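# Crank a desk-mounted pencil sharpener just over one turn

## Task

A pencil sharpener is fixed to the desk. Rotate its crank slightly more than one complete revolution, clockwise as seen when facing the crank's side. Then release the crank and back the robot away. The robot must not topple or finish leaning, or the task fails. The turned result must stay in place on its own, without the robot holding it.

## Robot and tools

ROBOT. TidyBot++: a mobile base 0.54 m long, 0.50 m wide and 0.38 m tall on four driven casters. It carries one seven-joint arm with a two-finger gripper. The shoulder sits 0.12 m ahead of the base centre and 0.68 m above the floor. At the start the arm is folded with the hand pointing down. The hand sticks out up to 0.08 m past the base front, and the elbow is up to 1.15 m high. base_camera is fixed on the base (644x364 pinhole). wrist_camera is a 644x476 fisheye that looks along the hand.

FRAMES. In the base frame the origin is on the floor below the base centre, with x forward, y left and z up. hand_pose is reported in this frame. It is the midpoint between the finger pads; its own z axis runs out along the fingers, and the fingers close along its y axis. The odometry frame is the base frame as it was when the scene began. Heading is positive to the left and runs from -3.142 to 3.142. base_tilt is in degrees, with forward and right positive when the robot leans that way; expect a fixed bias of about 1 degree. The camera calibration (K, distortion, T_world_to_cam mapping the base frame into each camera) is approximate, and the wrist camera pose inherits joint reading errors.

execute_actions. Argument "actions" is a list holding one action or nothing; an empty list only reports state and images. Optional "cameras": a list of "base_camera", "wrist_camera" or "all". Leaving it out, null or ["all"] gives both images, and [] gives none. An action may contain:
- "base": one command only, each a relative offset from where the base last reported itself. translate_m: metres straight ahead, forward positive, -2 to 2. strafe_m: metres sideways, left positive, -2 to 2. rotate_rad: radians on the spot, counter-clockwise from above positive, -6.3 to 6.3.
- "joints": absolute targets by name, in radians. joint_1_rad: any angle, swings the whole arm about vertical; positive is clockwise from above, opposite to rotate_rad. joint_2_rad (shoulder): -2.249 to 2.249. joint_3_rad: any angle, rolls the upper arm; from 3.14, positive moves a forward-bent forearm to the right. joint_4_rad (elbow): -2.579 to 2.579. joint_5_rad: any angle, rolls the forearm; positive moves a bent hand right. joint_6_rad (wrist): -2.099 to 2.099. joint_7_rad: any angle, rolls the hand; with the hand down, positive is counter-clockwise from above, and at 1.57 the fingers part left and right. gripper_pos: 0 (open) to 1 (closed); the pad gap is about 85 x (1 - gripper_pos) mm. Tolerances for done are ±0.039 for joints 1-4, ±0.056 for joints 5-7 and ±0.03 for the gripper. Any-angle joints go the short way, so turning a joint further than half a revolution takes several steps each under pi. Joints you leave out keep their old targets.
- "speeds": top-speed caps for this action's base motion. translate_m and strafe_m take 0.05 to 0.5 m/s, rotate_rad 0.1 to 1.57 rad/s; the maximum is the default. A base move needing over 8.667 s is refused.
Unknown keys or out-of-range numbers reject the whole call with no motion. One action lasts at most 15 s.

ARM GEOMETRY. The upper arm is 0.42 m, the forearm 0.31 m and the hand 0.31 m. With joint_1_rad 0, joint_3_rad 3.14 and joint_5_rad 0, the arm stays in the vertical x-z plane. Segment tilt from vertical (positive forward) is j2 for the upper arm, j2-j4 for the forearm and j2-j4-j6 for the hand. The hand point lies ahead of the shoulder by the sum of length*sin(tilt) and above it by the sum of length*cos(tilt). A downward hand reaches at most about 0.94 m high, and only near the base. Closed fingertips extend about 20 mm past the hand point.

wait: "seconds" from 0 to 10; nothing new is commanded and the same state and images come back. zoom_image: "camera" plus "region" [x0, y0, x1, y1] in pixels of that camera's latest image, from the top-left corner, at most 504x504. finished_scene: "scene" number; it ends the scene for good and reports success.

RESULT LINES. base_status and joint_status: done; off_target (stopped away from the target, perhaps still pushing); contact_stop or time_out (target dropped, holding in place); not_followed (the self-collision check withheld arm targets; see "joint command not followed" and "cause:"); limit_stop_at_motor_heat. A base "done" only means the wheels turned, so slipping or blocking can leave it short. on_its_own lists motion you did not command. motor_effort is percent of maximum, with the peak of the last action in brackets. "ARM HIT" means a hard hit on the base or on the arm itself. The Motor temperatures line gives one value per arm joint: MOTOR HOT from 60 °C and an OVER-TEMPERATURE FAULT at 75 °C, when the arm sags. A torque fault (joints 1-4 limit 104.5 N m, warning 56.7; joints 5-7 limit 51.3, warning 29.4) freezes the arm and gripper for 10 s and skips the rest of the call. After any reported stop, later motion calls in the same reply are not run.

ACCURACY. Friction can leave joints slightly off even when all are done. To correct, resend each joint as its last command plus (wanted angle minus reading). Trust the images over hand_pose, which can be off by a centimetre or two. Odometry drifts a few centimetres over many moves.

CAUTIONS. Never drive the base while the arm is caught on something high (around 0.8 m or more); the robot can tip. Sideways force on a raised hand can lift wheels. A blocked arm or base keeps pushing harder, so back off instead of repeating the move. For the crank, grip or hook the handle gently, turn it in small steps, then open the gripper (gripper_pos 0), withdraw the arm and move away before finishing, with base_tilt near zero.

Each tool is called after "Call:" by a JSON object that holds its "method" and its "body".

## Session

Call:
{"method": "execute_actions", "body": {"actions": []}}

Scene clock: 0.00 s.
Motor temperatures (°C, as the motors report them): [31 33 29 30 35 45 45]
base_odometry: x=+0.000 y=+0.000 heading=+0.000 (m, m, rad; odometry frame)
base_tilt: forward=+0.0 right=+0.1 (deg)
base_status: not commanded
joint_positions: joint_1_rad=+0.006 joint_2_rad=-0.318 joint_3_rad=+3.171 joint_4_rad=-2.507 joint_5_rad=+0.035 joint_6_rad=-0.926 joint_7_rad=+1.547 gripper_pos=+0.000
joint_status: not commanded
motor_effort: joint_1_rad=+1 joint_2_rad=-1 joint_3_rad=+1 joint_4_rad=+13 joint_5_rad=+0 joint_6_rad=-1 joint_7_rad=+0 (%)
hand_pose: x=+0.2519 y=-0.0110 z=+0.5881 quat_wxyz=(+0.010, +1.000, -0.018, +0.013) (m; base frame)
pictures: base_camera, wrist_camera
Images, in order (width x height): base_camera 644x364, wrist_camera 644x476.

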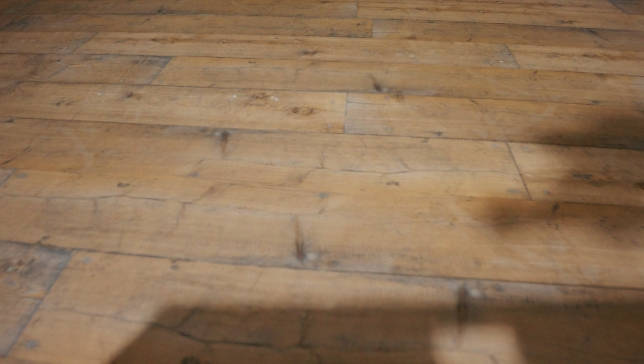

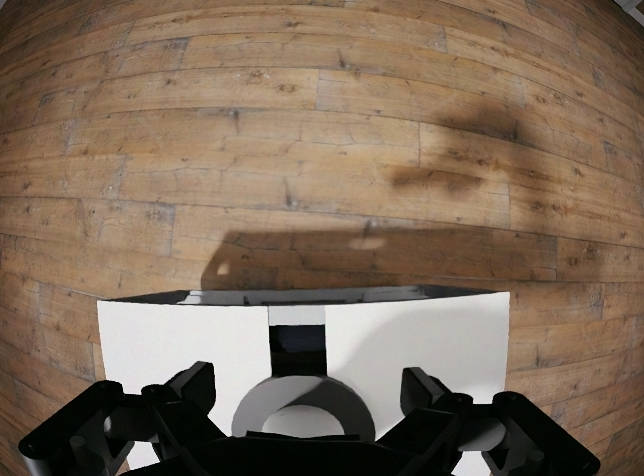

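Call:
{"method": "execute_actions", "body": {"actions": [{"joints":{"joint_6_rad":0.45}}], "cameras": ["wrist_camera"]}}

Scene clock: 1.83 s.
Motor temperatures (°C, as the motors report them): [31 33 29 30 35 45 45]
base_odometry: x=+0.000 y=+0.000 heading=+0.000 (m, m, rad; odometry frame)
base_tilt: forward=+0.0 right=+0.1 (deg)
base_status: not commanded
joint_positions: joint_1_rad=+0.006 joint_2_rad=-0.318 joint_3_rad=+3.171 joint_4_rad=-2.506 joint_5_rad=+0.035 joint_6_rad=+0.440 joint_7_rad=+1.547 gripper_pos=+0.000
joint_status: all done
motor_effort: joint_1_rad=+0(0) joint_2_rad=-7(7) joint_3_rad=+0(1) joint_4_rad=+19(19) joint_5_rad=+0(0) joint_6_rad=+9(10) joint_7_rad=+0(0) (%)
hand_pose: x=+0.5505 y=-0.0100 z=+0.8447 quat_wxyz=(+0.004, +0.767, -0.008, +0.642) (m; base frame)
pictures: wrist_camera
camera_calibration (this result's frames):
wrist_camera: T_world_to_cam=[[-0.0473924, -0.998283, 0.0344167, -0.025013], [-0.126994, -0.028154, -0.991504, 0.973181], [0.990771, -0.0513605, -0.125442, -0.306589], [0, 0, 0, 1]] pos_world=[0.426163, -0.0133177, 0.927314]
Images, in order (width x height): wrist_camera 644x476.

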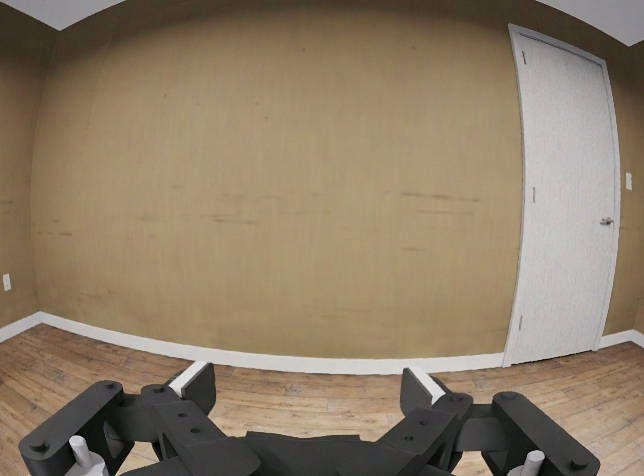

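Call:
{"method": "execute_actions", "body": {"actions": [{"base":{"rotate_rad":1.7}}]}}

Scene clock: 4.33 s.
Motor temperatures (°C, as the motors report them): [31 33 29 30 35 45 45]
base_odometry: x=+0.000 y=+0.000 heading=+1.699 (m, m, rad; odometry frame)
base_tilt: forward=+0.0 right=+0.1 (deg)
base_status: done
joint_positions: joint_1_rad=+0.006 joint_2_rad=-0.318 joint_3_rad=+3.171 joint_4_rad=-2.506 joint_5_rad=+0.035 joint_6_rad=+0.440 joint_7_rad=+1.547 gripper_pos=+0.000
joint_status: not commanded
motor_effort: joint_1_rad=+0(2) joint_2_rad=-7(8) joint_3_rad=+0(2) joint_4_rad=+19(19) joint_5_rad=+0(0) joint_6_rad=+9(9) joint_7_rad=+0(0) (%)
hand_pose: x=+0.5505 y=-0.0100 z=+0.8447 quat_wxyz=(+0.004, +0.767, -0.008, +0.642) (m; base frame)
pictures: base_camera, wrist_camera
camera_calibration (this result's frames):
wrist_camera: T_world_to_cam=[[-0.0473929, -0.998283, 0.0344164, -0.0250127], [-0.126995, -0.0281536, -0.991504, 0.973181], [0.990771, -0.0513609, -0.125442, -0.306589], [0, 0, 0, 1]] pos_world=[0.426163, -0.0133178, 0.927314]
Images, in order (width x height): base_camera 644x364, wrist_camera 644x476.

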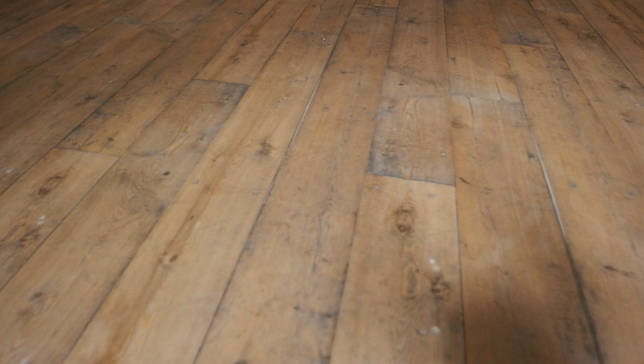

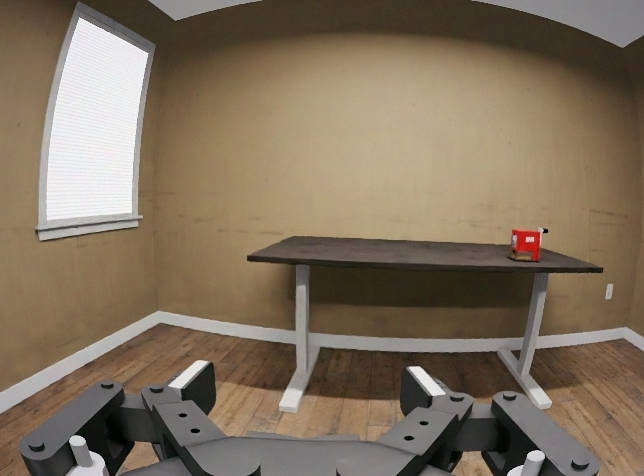

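Call:
{"method": "zoom_image", "body": {"camera": "wrist_camera", "region": [460, 200, 620, 300]}}

Region (460, 200, 620, 300) of wrist_camera's 644x476 image, scaled by 3.150; it fills the top 315 rows of this view, and the rest is white.

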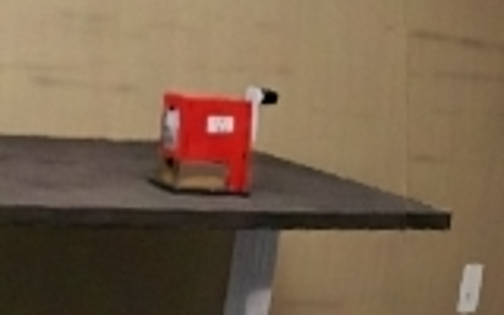

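Call:
{"method": "execute_actions", "body": {"actions": [{"base":{"rotate_rad":1.40}}], "cameras": ["base_camera"]}}

Call:
{"method": "execute_actions", "body": {"actions": [{"base":{"translate_m":-1.6}}]}}

Scene clock: 8.23 s.
Motor temperatures (°C, as the motors report them): [31 33 29 30 35 45 45]
base_odometry: x=+0.000 y=+0.000 heading=+3.099 (m, m, rad; odometry frame)
base_tilt: forward=+0.0 right=+0.0 (deg)
base_status: done
joint_positions: joint_1_rad=+0.006 joint_2_rad=-0.318 joint_3_rad=+3.171 joint_4_rad=-2.506 joint_5_rad=+0.035 joint_6_rad=+0.440 joint_7_rad=+1.547 gripper_pos=+0.000
joint_status: not commanded
motor_effort: joint_1_rad=+1(1) joint_2_rad=-7(8) joint_3_rad=+1(1) joint_4_rad=+20(18) joint_5_rad=+0(0) joint_6_rad=+9(9) joint_7_rad=+0(0) (%)
hand_pose: x=+0.5505 y=-0.0100 z=+0.8447 quat_wxyz=(+0.004, +0.767, -0.008, +0.642) (m; base frame)
pictures: base_camera
Images, in order (width x height): base_camera 644x364.

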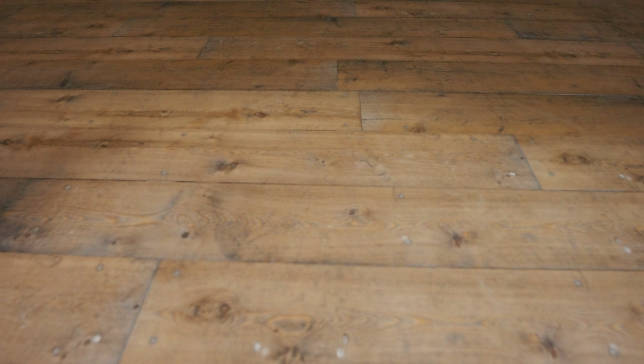

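Scene clock: 12.80 s.
Motor temperatures (°C, as the motors report them): [31 33 29 30 35 45 45]
base_odometry: x=+1.599 y=-0.067 heading=+3.099 (m, m, rad; odometry frame)
base_tilt: forward=+0.0 right=+0.1 (deg)
base_status: done
joint_positions: joint_1_rad=+0.006 joint_2_rad=-0.318 joint_3_rad=+3.171 joint_4_rad=-2.506 joint_5_rad=+0.035 joint_6_rad=+0.440 joint_7_rad=+1.547 gripper_pos=+0.000
joint_status: not commanded
motor_effort: joint_1_rad=+1(1) joint_2_rad=-8(12) joint_3_rad=+1(0) joint_4_rad=+19(20) joint_5_rad=+0(0) joint_6_rad=+8(10) joint_7_rad=+0(0) (%)
hand_pose: x=+0.5505 y=-0.0100 z=+0.8447 quat_wxyz=(+0.004, +0.767, -0.008, +0.642) (m; base frame)
pictures: base_camera, wrist_camera
camera_calibration (this result's frames):
wrist_camera: T_world_to_cam=[[-0.0473905, -0.998283, 0.0344187, -0.0250146], [-0.127047, -0.0281535, -0.991497, 0.973181], [0.990764, -0.0513603, -0.125495, -0.306549], [0, 0, 0, 1]] pos_world=[0.426172, -0.0133177, 0.927296]
Images, in order (width x height): base_camera 644x364, wrist_camera 644x476.

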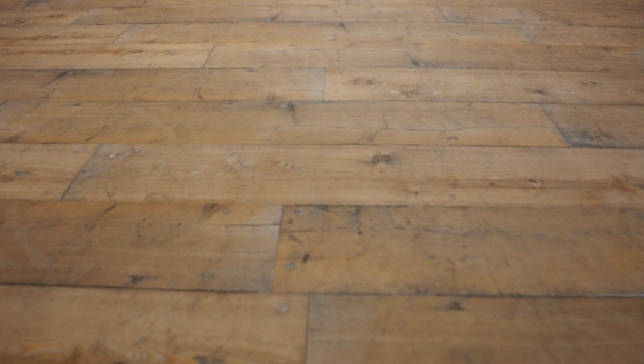

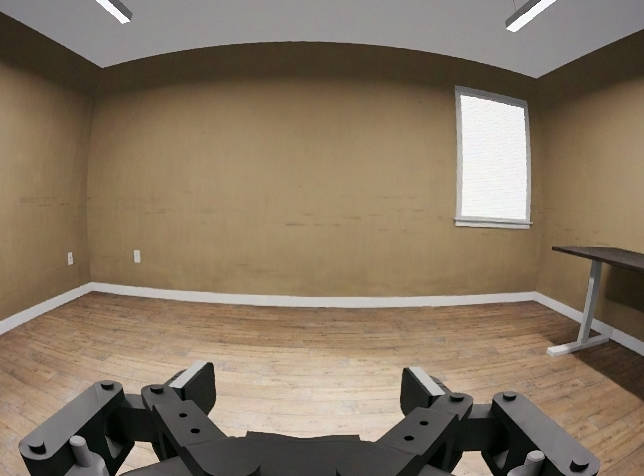

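Call:
{"method": "execute_actions", "body": {"actions": [{"base":{"strafe_m":-1.4},"joints":{"joint_1_rad":0.35}}]}}

Scene clock: 17.23 s.
Motor temperatures (°C, as the motors report them): [31 33 29 30 35 45 45]
base_odometry: x=+1.660 y=+1.332 heading=+3.098 (m, m, rad; odometry frame)
base_tilt: forward=-0.1 right=+0.0 (deg)
base_status: done
joint_positions: joint_1_rad=+0.326 joint_2_rad=-0.318 joint_3_rad=+3.171 joint_4_rad=-2.506 joint_5_rad=+0.035 joint_6_rad=+0.440 joint_7_rad=+1.547 gripper_pos=+0.000
joint_status: all done
motor_effort: joint_1_rad=+1(2) joint_2_rad=-7(8) joint_3_rad=+1(3) joint_4_rad=+19(19) joint_5_rad=+0(0) joint_6_rad=+9(9) joint_7_rad=+0(0) (%)
hand_pose: x=+0.5254 y=-0.1453 z=+0.8447 quat_wxyz=(+0.107, +0.756, -0.130, +0.633) (m; base frame)
pictures: base_camera, wrist_camera
camera_calibration (this result's frames):
wrist_camera: T_world_to_cam=[[-0.359181, -0.932633, 0.0344186, 0.0120885], [-0.129451, 0.013264, -0.991497, 0.973467], [0.924246, -0.360582, -0.125495, -0.298634], [0, 0, 0, 1]] pos_world=[0.406369, -0.10932, 0.927296]
Images, in order (width x height): base_camera 644x364, wrist_camera 644x476.

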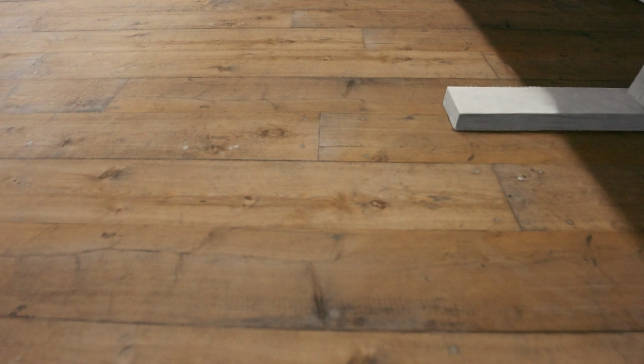

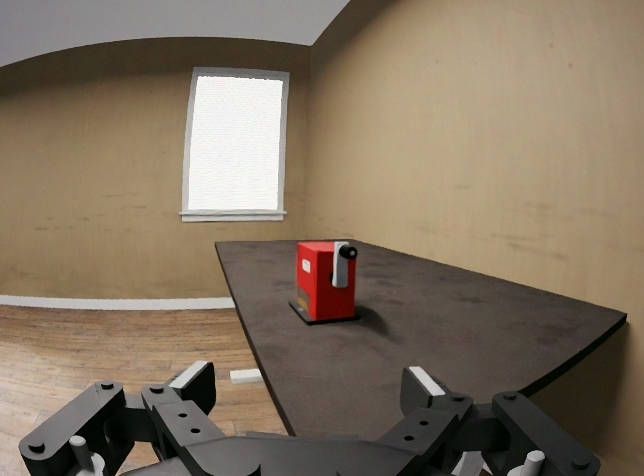

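Call:
{"method": "zoom_image", "body": {"camera": "wrist_camera", "region": [270, 220, 400, 340]}}

Region (270, 220, 400, 340) of wrist_camera's 644x476 image, scaled by 3.877; it fills the top 465 rows of this view, and the rest is white.

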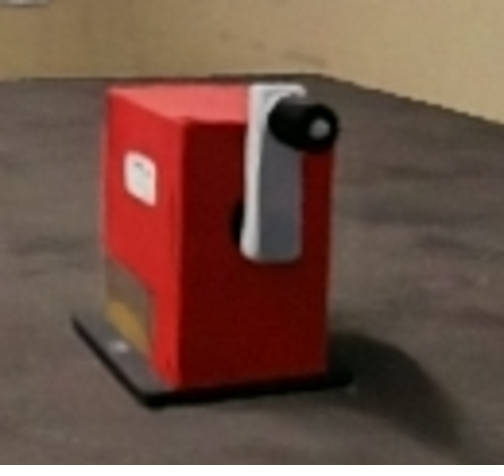

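Call:
{"method": "execute_actions", "body": {"actions": [{"base":{"strafe_m":-0.325},"joints":{"joint_1_rad":-0.02,"joint_2_rad":0.047,"joint_4_rad":-2.494,"joint_6_rad":0.80,"joint_7_rad":1.58,"gripper_pos":0.42}}]}}

Scene clock: 21.07 s.
Motor temperatures (°C, as the motors report them): [31 33 29 30 35 45 45]
base_odometry: x=+1.674 y=+1.656 heading=+3.098 (m, m, rad; odometry frame)
base_tilt: forward=+0.0 right=+0.1 (deg)
base_status: done
joint_positions: joint_1_rad=+0.006 joint_2_rad=+0.033 joint_3_rad=+3.171 joint_4_rad=-2.506 joint_5_rad=+0.035 joint_6_rad=+0.768 joint_7_rad=+1.550 gripper_pos=+0.420
joint_status: all done
motor_effort: joint_1_rad=+1(3) joint_2_rad=-16(17) joint_3_rad=+1(2) joint_4_rad=+15(20) joint_5_rad=+0(0) joint_6_rad=+9(8) joint_7_rad=+0(0) (%)
hand_pose: x=+0.6164 y=-0.0082 z=+0.7814 quat_wxyz=(+0.003, +0.774, -0.004, +0.633) (m; base frame)
pictures: base_camera, wrist_camera
camera_calibration (this result's frames):
wrist_camera: T_world_to_cam=[[-0.0388861, -0.998486, 0.0389115, -0.0266535], [-0.149572, -0.032686, -0.98821, 0.930121], [0.987986, -0.0442477, -0.148075, -0.360301], [0, 0, 0, 1]] pos_world=[0.494056, -0.0121537, 0.866841]
Images, in order (width x height): base_camera 644x364, wrist_camera 644x476.

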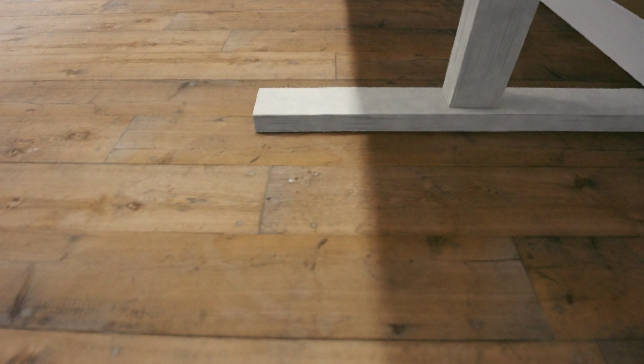

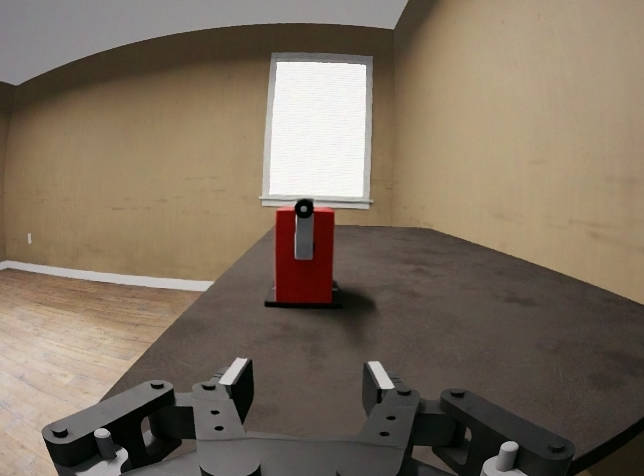

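Call:
{"method": "zoom_image", "body": {"camera": "wrist_camera", "region": [245, 190, 365, 320]}}

Call:
{"method": "execute_actions", "body": {"actions": [{"base":{"translate_m":0.15}}], "cameras": ["wrist_camera"]}}

Call:
{"method": "zoom_image", "body": {"camera": "wrist_camera", "region": [200, 180, 420, 400]}}

Region (245, 190, 365, 320) of wrist_camera's 644x476 image, scaled by 3.877; it fills the left 465 columns of this view, and the rest is white.

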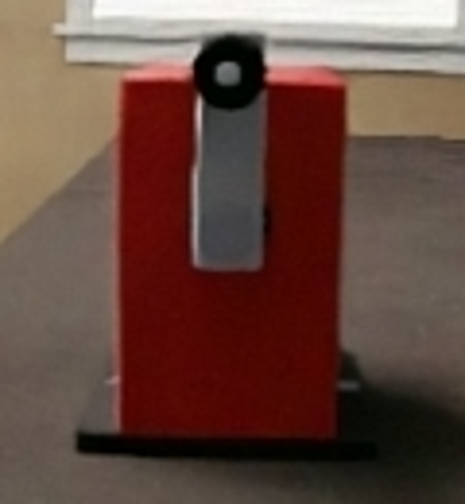

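Scene clock: 22.73 s.
Motor temperatures (°C, as the motors report them): [31 33 29 30 35 45 45]
base_odometry: x=+1.524 y=+1.663 heading=+3.098 (m, m, rad; odometry frame)
base_tilt: forward=+0.0 right=+0.1 (deg)
base_status: done
joint_positions: joint_1_rad=+0.006 joint_2_rad=+0.039 joint_3_rad=+3.171 joint_4_rad=-2.500 joint_5_rad=+0.035 joint_6_rad=+0.770 joint_7_rad=+1.550 gripper_pos=+0.420
joint_status: not commanded
motor_effort: joint_1_rad=+0(0) joint_2_rad=-16(18) joint_3_rad=+1(1) joint_4_rad=+15(16) joint_5_rad=+0(0) joint_6_rad=+10(9) joint_7_rad=+0(0) (%)
hand_pose: x=+0.6190 y=-0.0082 z=+0.7820 quat_wxyz=(+0.003, +0.774, -0.004, +0.634) (m; base frame)
pictures: wrist_camera
camera_calibration (this result's frames):
wrist_camera: T_world_to_cam=[[-0.0387869, -0.998485, 0.0390236, -0.0267162], [-0.147656, -0.0328972, -0.988492, 0.930161], [0.988278, -0.0441025, -0.146156, -0.364429], [0, 0, 0, 1]] pos_world=[0.496465, -0.0121483, 0.867235]
Images, in order (width x height): wrist_camera 644x476.

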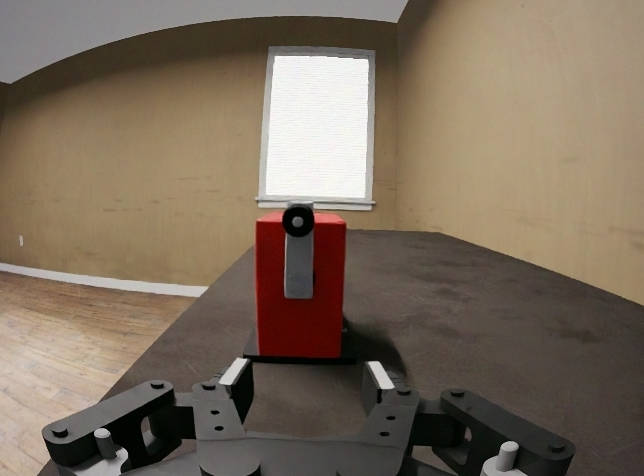

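Region (200, 180, 420, 400) of wrist_camera's 644x476 image, scaled by 2.291.

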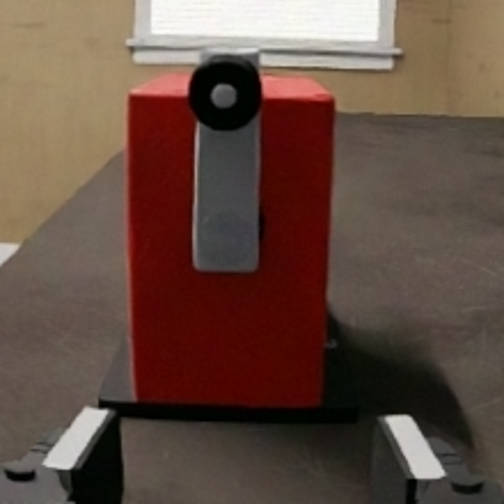

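Call:
{"method": "execute_actions", "body": {"actions": [{"base":{"strafe_m":0.009},"joints":{"joint_6_rad":0.855}}], "cameras": []}}

Call:
{"method": "execute_actions", "body": {"actions": [{"base":{"translate_m":0.085},"speeds":{"translate_m":0.2}}], "cameras": ["wrist_camera"]}}

Call:
{"method": "zoom_image", "body": {"camera": "wrist_camera", "region": [190, 200, 440, 450]}}

Scene clock: 24.73 s.
Motor temperatures (°C, as the motors report them): [31 33 29 30 35 45 45]
base_odometry: x=+1.523 y=+1.654 heading=+3.098 (m, m, rad; odometry frame)
base_tilt: forward=+0.0 right=+0.1 (deg)
base_status: done
joint_positions: joint_1_rad=+0.002 joint_2_rad=+0.039 joint_3_rad=+3.171 joint_4_rad=-2.499 joint_5_rad=+0.035 joint_6_rad=+0.830 joint_7_rad=+1.550 gripper_pos=+0.420
joint_status: all done
motor_effort: joint_1_rad=+2(2) joint_2_rad=-16(17) joint_3_rad=+1(3) joint_4_rad=+15(16) joint_5_rad=+0(1) joint_6_rad=+8(10) joint_7_rad=+0(0) (%)
hand_pose: x=+0.6224 y=-0.0058 z=+0.8008 quat_wxyz=(+0.002, +0.754, -0.002, +0.657) (m; base frame)
pictures: none
No camera images: the call's "cameras" was empty. Leave "cameras" out to get every camera's image.

Scene clock: 25.90 s.
Motor temperatures (°C, as the motors report them): [31 33 29 30 35 45 45]
base_odometry: x=+1.438 y=+1.658 heading=+3.098 (m, m, rad; odometry frame)
base_tilt: forward=+0.1 right=+0.1 (deg)
base_status: done
joint_positions: joint_1_rad=+0.002 joint_2_rad=+0.041 joint_3_rad=+3.171 joint_4_rad=-2.497 joint_5_rad=+0.035 joint_6_rad=+0.830 joint_7_rad=+1.550 gripper_pos=+0.420
joint_status: not commanded
motor_effort: joint_1_rad=+0(0) joint_2_rad=-16(19) joint_3_rad=+1(0) joint_4_rad=+14(16) joint_5_rad=+0(0) joint_6_rad=+9(9) joint_7_rad=+0(0) (%)
hand_pose: x=+0.6233 y=-0.0058 z=+0.8004 quat_wxyz=(+0.002, +0.754, -0.002, +0.657) (m; base frame)
pictures: wrist_camera
camera_calibration (this result's frames):
wrist_camera: T_world_to_cam=[[-0.0357258, -0.998673, 0.0370809, -0.0252231], [-0.088005, -0.0338165, -0.995546, 0.917439], [0.995479, -0.0388299, -0.0866801, -0.417897], [0, 0, 0, 1]] pos_world=[0.495846, -0.010392, 0.878064]
Images, in order (width x height): wrist_camera 644x476.

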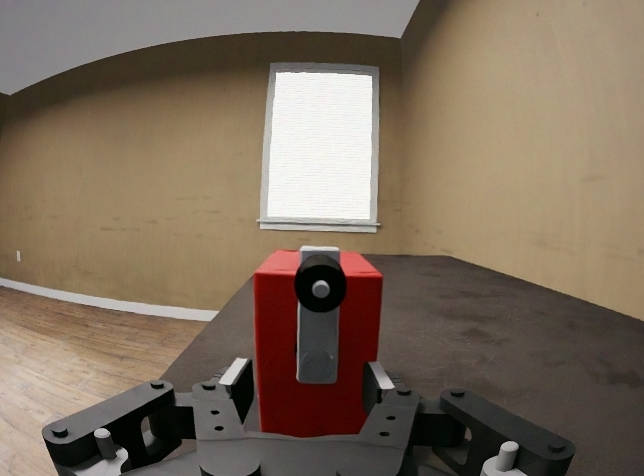

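Region (190, 200, 440, 450) of wrist_camera's 644x476 image, scaled by 2.016.

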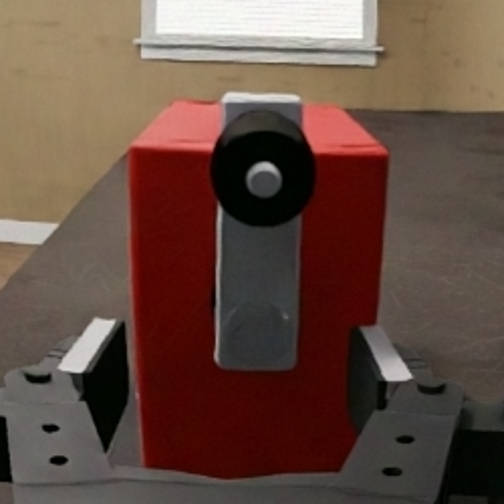

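Call:
{"method": "execute_actions", "body": {"actions": [{"base":{"strafe_m":-0.005},"speeds":{"strafe_m":0.05}}], "cameras": []}}

Call:
{"method": "execute_actions", "body": {"actions": [{"base":{"translate_m":0.033},"speeds":{"translate_m":0.1}}], "cameras": ["wrist_camera"]}}

Call:
{"method": "zoom_image", "body": {"camera": "wrist_camera", "region": [190, 220, 440, 470]}}

Scene clock: 26.97 s.
Motor temperatures (°C, as the motors report them): [31 33 29 30 35 45 45]
base_odometry: x=+1.438 y=+1.663 heading=+3.098 (m, m, rad; odometry frame)
base_tilt: forward=+0.1 right=+0.0 (deg)
base_status: done
joint_positions: joint_1_rad=+0.001 joint_2_rad=+0.041 joint_3_rad=+3.171 joint_4_rad=-2.497 joint_5_rad=+0.035 joint_6_rad=+0.830 joint_7_rad=+1.550 gripper_pos=+0.420
joint_status: not commanded
motor_effort: joint_1_rad=+1(2) joint_2_rad=-16(17) joint_3_rad=+1(1) joint_4_rad=+14(15) joint_5_rad=+0(1) joint_6_rad=+9(9) joint_7_rad=+0(0) (%)
hand_pose: x=+0.6233 y=-0.0054 z=+0.8004 quat_wxyz=(+0.001, +0.754, -0.001, +0.657) (m; base frame)
pictures: none
No camera images: the call's "cameras" was empty. Leave "cameras" out to get every camera's image.

Scene clock: 27.83 s.
Motor temperatures (°C, as the motors report them): [31 33 29 30 35 45 45]
base_odometry: x=+1.405 y=+1.664 heading=+3.098 (m, m, rad; odometry frame)
base_tilt: forward=+0.0 right=+0.1 (deg)
base_status: done
joint_positions: joint_1_rad=+0.001 joint_2_rad=+0.042 joint_3_rad=+3.171 joint_4_rad=-2.497 joint_5_rad=+0.035 joint_6_rad=+0.830 joint_7_rad=+1.550 gripper_pos=+0.420
joint_status: not commanded
motor_effort: joint_1_rad=+0(1) joint_2_rad=-17(18) joint_3_rad=+1(2) joint_4_rad=+15(16) joint_5_rad=+0(0) joint_6_rad=+9(8) joint_7_rad=+0(0) (%)
hand_pose: x=+0.6234 y=-0.0054 z=+0.8003 quat_wxyz=(+0.001, +0.754, -0.001, +0.657) (m; base frame)
pictures: wrist_camera
camera_calibration (this result's frames):
wrist_camera: T_world_to_cam=[[-0.0348895, -0.998703, 0.0370947, -0.0253312], [-0.0880253, -0.0339022, -0.995541, 0.917445], [0.995507, -0.0379992, -0.0867282, -0.418025], [0, 0, 0, 1]] pos_world=[0.496021, -0.0100796, 0.87804]
Images, in order (width x height): wrist_camera 644x476.

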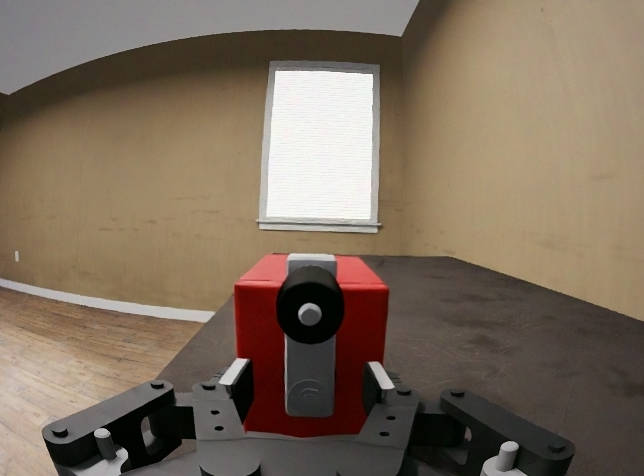

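Region (190, 220, 440, 470) of wrist_camera's 644x476 image, scaled by 2.016.

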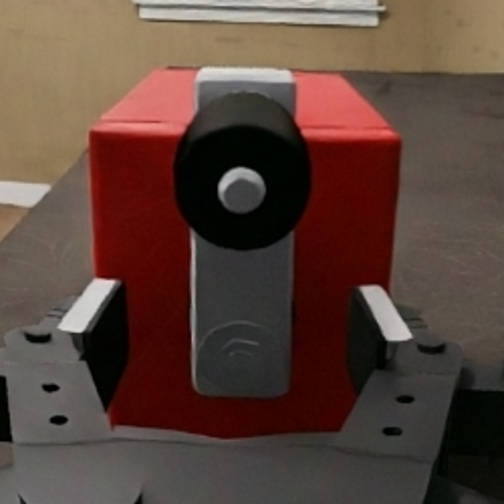

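Call:
{"method": "execute_actions", "body": {"actions": [{"joints":{"joint_7_rad":0.0}}], "cameras": ["wrist_camera"]}}

Scene clock: 29.73 s.
Motor temperatures (°C, as the motors report them): [31 33 29 30 35 45 45]
base_odometry: x=+1.405 y=+1.664 heading=+3.098 (m, m, rad; odometry frame)
base_tilt: forward=+0.0 right=+0.1 (deg)
base_status: not commanded
joint_positions: joint_1_rad=-0.004 joint_2_rad=+0.042 joint_3_rad=+3.171 joint_4_rad=-2.496 joint_5_rad=+0.035 joint_6_rad=+0.831 joint_7_rad=+0.008 gripper_pos=+0.420
joint_status: all done
motor_effort: joint_1_rad=+1(2) joint_2_rad=-15(17) joint_3_rad=+2(2) joint_4_rad=+14(15) joint_5_rad=-1(1) joint_6_rad=+8(9) joint_7_rad=+0(0) (%)
hand_pose: x=+0.6237 y=-0.0030 z=+0.8010 quat_wxyz=(-0.458, +0.541, -0.525, +0.471) (m; base frame)
pictures: wrist_camera
camera_calibration (this result's frames):
wrist_camera: T_world_to_cam=[[-0.17139, -0.061882, -0.983258, 0.882307], [0.0399595, 0.996768, -0.0696975, 0.0998508], [0.984393, -0.0512359, -0.168363, -0.34587], [0, 0, 0, 1]] pos_world=[0.4877, -0.0626501, 0.816263]
Images, in order (width x height): wrist_camera 644x476.

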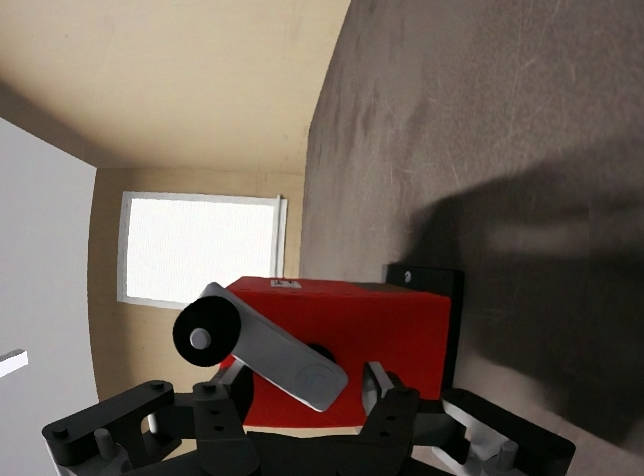

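The crank is following clockwise with low effort, so I'll continue.

Call:
{"method": "execute_actions", "body": {"actions": [{"joints":{"joint_7_rad":-2.2}}], "cameras": ["wrist_camera"]}}

Scene clock: 32.20 s.
Motor temperatures (°C, as the motors report them): [31 33 29 30 35 45 45]
base_odometry: x=+1.405 y=+1.664 heading=+3.098 (m, m, rad; odometry frame)
base_tilt: forward=+0.0 right=+0.1 (deg)
base_status: not commanded
joint_positions: joint_1_rad=-0.004 joint_2_rad=+0.042 joint_3_rad=+3.171 joint_4_rad=-2.496 joint_5_rad=+0.035 joint_6_rad=+0.833 joint_7_rad=-2.191 gripper_pos=+0.420
joint_status: all done
motor_effort: joint_1_rad=-1(2) joint_2_rad=-16(15) joint_3_rad=-1(2) joint_4_rad=+14(14) joint_5_rad=+1(2) joint_6_rad=+9(8) joint_7_rad=+0(0) (%)
hand_pose: x=+0.6238 y=-0.0030 z=+0.8016 quat_wxyz=(-0.629, -0.222, -0.720, -0.195) (m; base frame)
pictures: wrist_camera
camera_calibration (this result's frames):
wrist_camera: T_world_to_cam=[[0.0353506, 0.842916, 0.536882, -0.461932], [0.163597, -0.534852, 0.828957, -0.702127], [0.985894, 0.0585281, -0.156806, -0.355726], [0, 0, 0, 1]] pos_world=[0.481904, 0.0346561, 0.774256]
Images, in order (width x height): wrist_camera 644x476.

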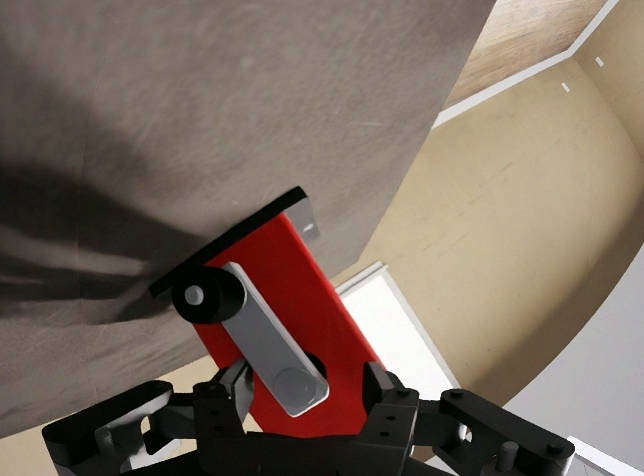

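Call:
{"method": "execute_actions", "body": {"actions": [{"joints":{"joint_7_rad":-4.4}}], "cameras": ["wrist_camera"]}}

Call:
{"method": "execute_actions", "body": {"actions": [{"joints":{"joint_7_rad":-6.2}}], "cameras": ["wrist_camera"]}}

Scene clock: 34.70 s.
Motor temperatures (°C, as the motors report them): [31 34 29 30 35 45 45]
base_odometry: x=+1.405 y=+1.664 heading=+3.098 (m, m, rad; odometry frame)
base_tilt: forward=+0.0 right=+0.1 (deg)
base_status: not commanded
joint_positions: joint_1_rad=-0.004 joint_2_rad=+0.042 joint_3_rad=+3.171 joint_4_rad=-2.496 joint_5_rad=+0.035 joint_6_rad=+0.833 joint_7_rad=-4.391 gripper_pos=+0.420
joint_status: all done
motor_effort: joint_1_rad=+2(2) joint_2_rad=-18(18) joint_3_rad=+1(2) joint_4_rad=+18(18) joint_5_rad=+0(1) joint_6_rad=+11(12) joint_7_rad=+0(1) (%)
hand_pose: x=+0.6238 y=-0.0030 z=+0.8016 quat_wxyz=(-0.112, -0.742, -0.129, -0.648) (m; base frame)
pictures: wrist_camera
camera_calibration (this result's frames):
wrist_camera: T_world_to_cam=[[0.0144692, -0.930103, 0.367014, -0.317972], [-0.0744706, -0.367036, -0.927221, 0.854622], [0.997118, -0.0139156, -0.0745761, -0.428857], [0, 0, 0, 1]] pos_world=[0.495866, 0.0119618, 0.877141]
Images, in order (width x height): wrist_camera 644x476.

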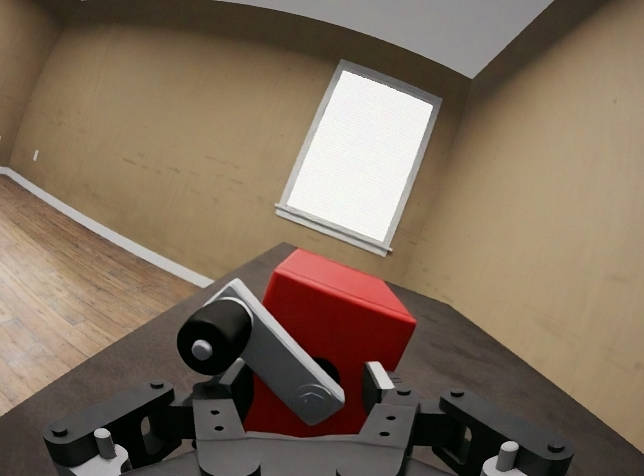

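Scene clock: 36.67 s.
Motor temperatures (°C, as the motors report them): [31 34 29 30 35 45 45]
base_odometry: x=+1.405 y=+1.664 heading=+3.098 (m, m, rad; odometry frame)
base_tilt: forward=+0.0 right=+0.1 (deg)
base_status: not commanded
joint_positions: joint_1_rad=-0.004 joint_2_rad=+0.042 joint_3_rad=+3.171 joint_4_rad=-2.496 joint_5_rad=+0.035 joint_6_rad=+0.833 joint_7_rad=-6.192 gripper_pos=+0.420
joint_status: all done
motor_effort: joint_1_rad=+2(3) joint_2_rad=-15(18) joint_3_rad=+2(3) joint_4_rad=+13(17) joint_5_rad=-1(1) joint_6_rad=+7(10) joint_7_rad=+0(0) (%)
hand_pose: x=+0.6238 y=-0.0030 z=+0.8016 quat_wxyz=(+0.439, -0.562, +0.501, -0.490) (m; base frame)
pictures: wrist_camera
camera_calibration (this result's frames):
wrist_camera: T_world_to_cam=[[-0.16826, -0.14428, -0.975127, 0.874189], [0.0290122, 0.988077, -0.151202, 0.172013], [0.985316, -0.0537319, -0.162068, -0.351479], [0, 0, 0, 1]] pos_world=[0.488418, -0.0627201, 0.82149]
Images, in order (width x height): wrist_camera 644x476.

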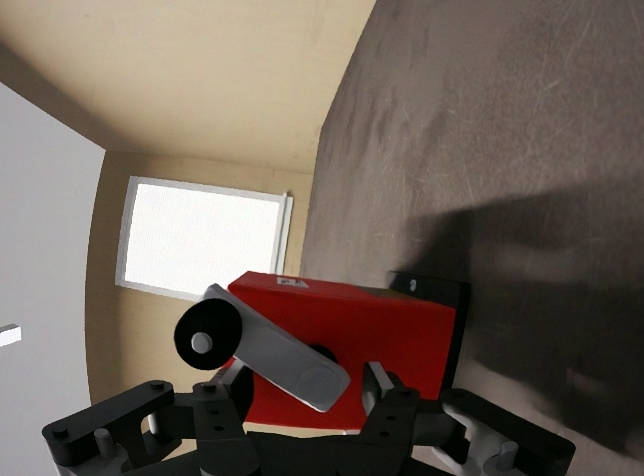

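Call:
{"method": "execute_actions", "body": {"actions": [{"base":{"translate_m":-0.28},"joints":{"joint_7_rad":-5.8}}], "cameras": ["wrist_camera"]}}

Call:
{"method": "execute_actions", "body": {"actions": [{"base":{"strafe_m":0.5},"joints":{"joint_2_rad":-0.32,"joint_6_rad":0.45,"joint_7_rad":-4.72,"joint_1_rad":0.2}}], "cameras": ["wrist_camera"]}}

Scene clock: 38.83 s.
Motor temperatures (°C, as the motors report them): [31 34 29 30 35 45 45]
base_odometry: x=+1.685 y=+1.652 heading=+3.098 (m, m, rad; odometry frame)
base_tilt: forward=-0.1 right=+0.1 (deg)
base_status: done
joint_positions: joint_1_rad=-0.004 joint_2_rad=+0.043 joint_3_rad=+3.171 joint_4_rad=-2.496 joint_5_rad=+0.035 joint_6_rad=+0.833 joint_7_rad=-5.807 gripper_pos=+0.420
joint_status: all done
motor_effort: joint_1_rad=+1(2) joint_2_rad=-16(19) joint_3_rad=+1(2) joint_4_rad=+14(16) joint_5_rad=+0(1) joint_6_rad=+9(9) joint_7_rad=+0(1) (%)
hand_pose: x=+0.6240 y=-0.0028 z=+0.8012 quat_wxyz=(+0.337, -0.648, +0.385, -0.565) (m; base frame)
pictures: wrist_camera
camera_calibration (this result's frames):
wrist_camera: T_world_to_cam=[[-0.151434, -0.50475, -0.84988, 0.761979], [-0.0197711, 0.86117, -0.507932, 0.487715], [0.98827, -0.060115, -0.14039, -0.370984], [0, 0, 0, 1]] pos_world=[0.491665, -0.057698, 0.843235]
Images, in order (width x height): wrist_camera 644x476.

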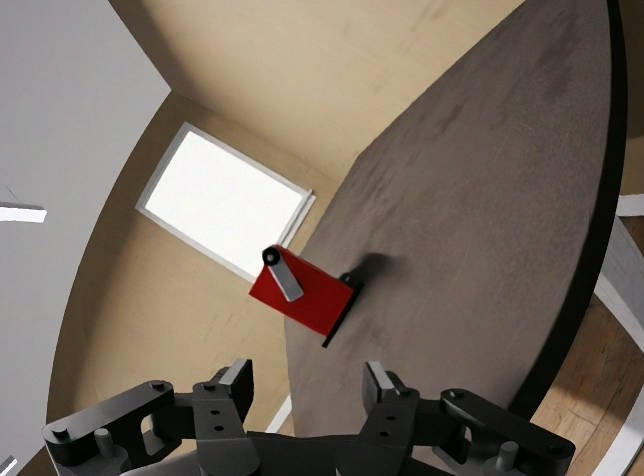

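Scene clock: 41.20 s.
Motor temperatures (°C, as the motors report them): [31 34 29 30 35 45 45]
base_odometry: x=+1.664 y=+1.153 heading=+3.099 (m, m, rad; odometry frame)
base_tilt: forward=-0.1 right=+0.1 (deg)
base_status: done
joint_positions: joint_1_rad=+0.173 joint_2_rad=-0.307 joint_3_rad=+3.171 joint_4_rad=-2.496 joint_5_rad=+0.035 joint_6_rad=+0.481 joint_7_rad=-4.742 gripper_pos=+0.420
joint_status: all done
motor_effort: joint_1_rad=+0(1) joint_2_rad=-8(18) joint_3_rad=+1(1) joint_4_rad=+19(19) joint_5_rad=+0(1) joint_6_rad=+9(9) joint_7_rad=+0(0) (%)
hand_pose: x=+0.5488 y=-0.0824 z=+0.8584 quat_wxyz=(-0.057, -0.750, +0.072, -0.655) (m; base frame)
pictures: wrist_camera
camera_calibration (this result's frames):
wrist_camera: T_world_to_cam=[[-0.21389, -0.976476, 0.0273097, 0.00144582], [-0.0895402, -0.00824121, -0.995949, 0.969331], [0.972745, -0.215469, -0.0856712, -0.344724], [0, 0, 0, 1]] pos_world=[0.422432, -0.0648768, 0.935832]
Images, in order (width x height): wrist_camera 644x476.

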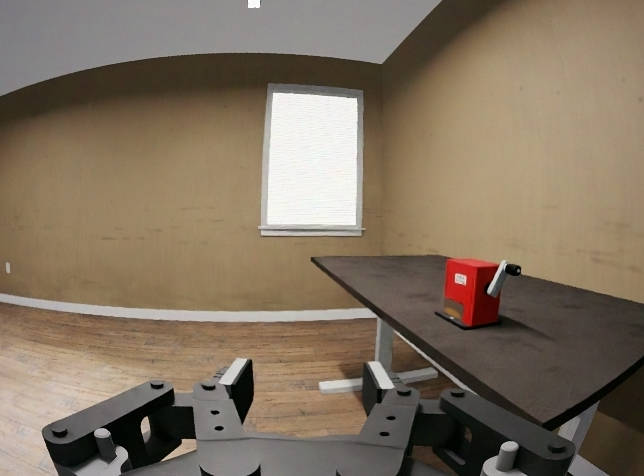

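Call:
{"method": "finished_scene", "body": {"scene": 1}}

The scene is finished: the task was done.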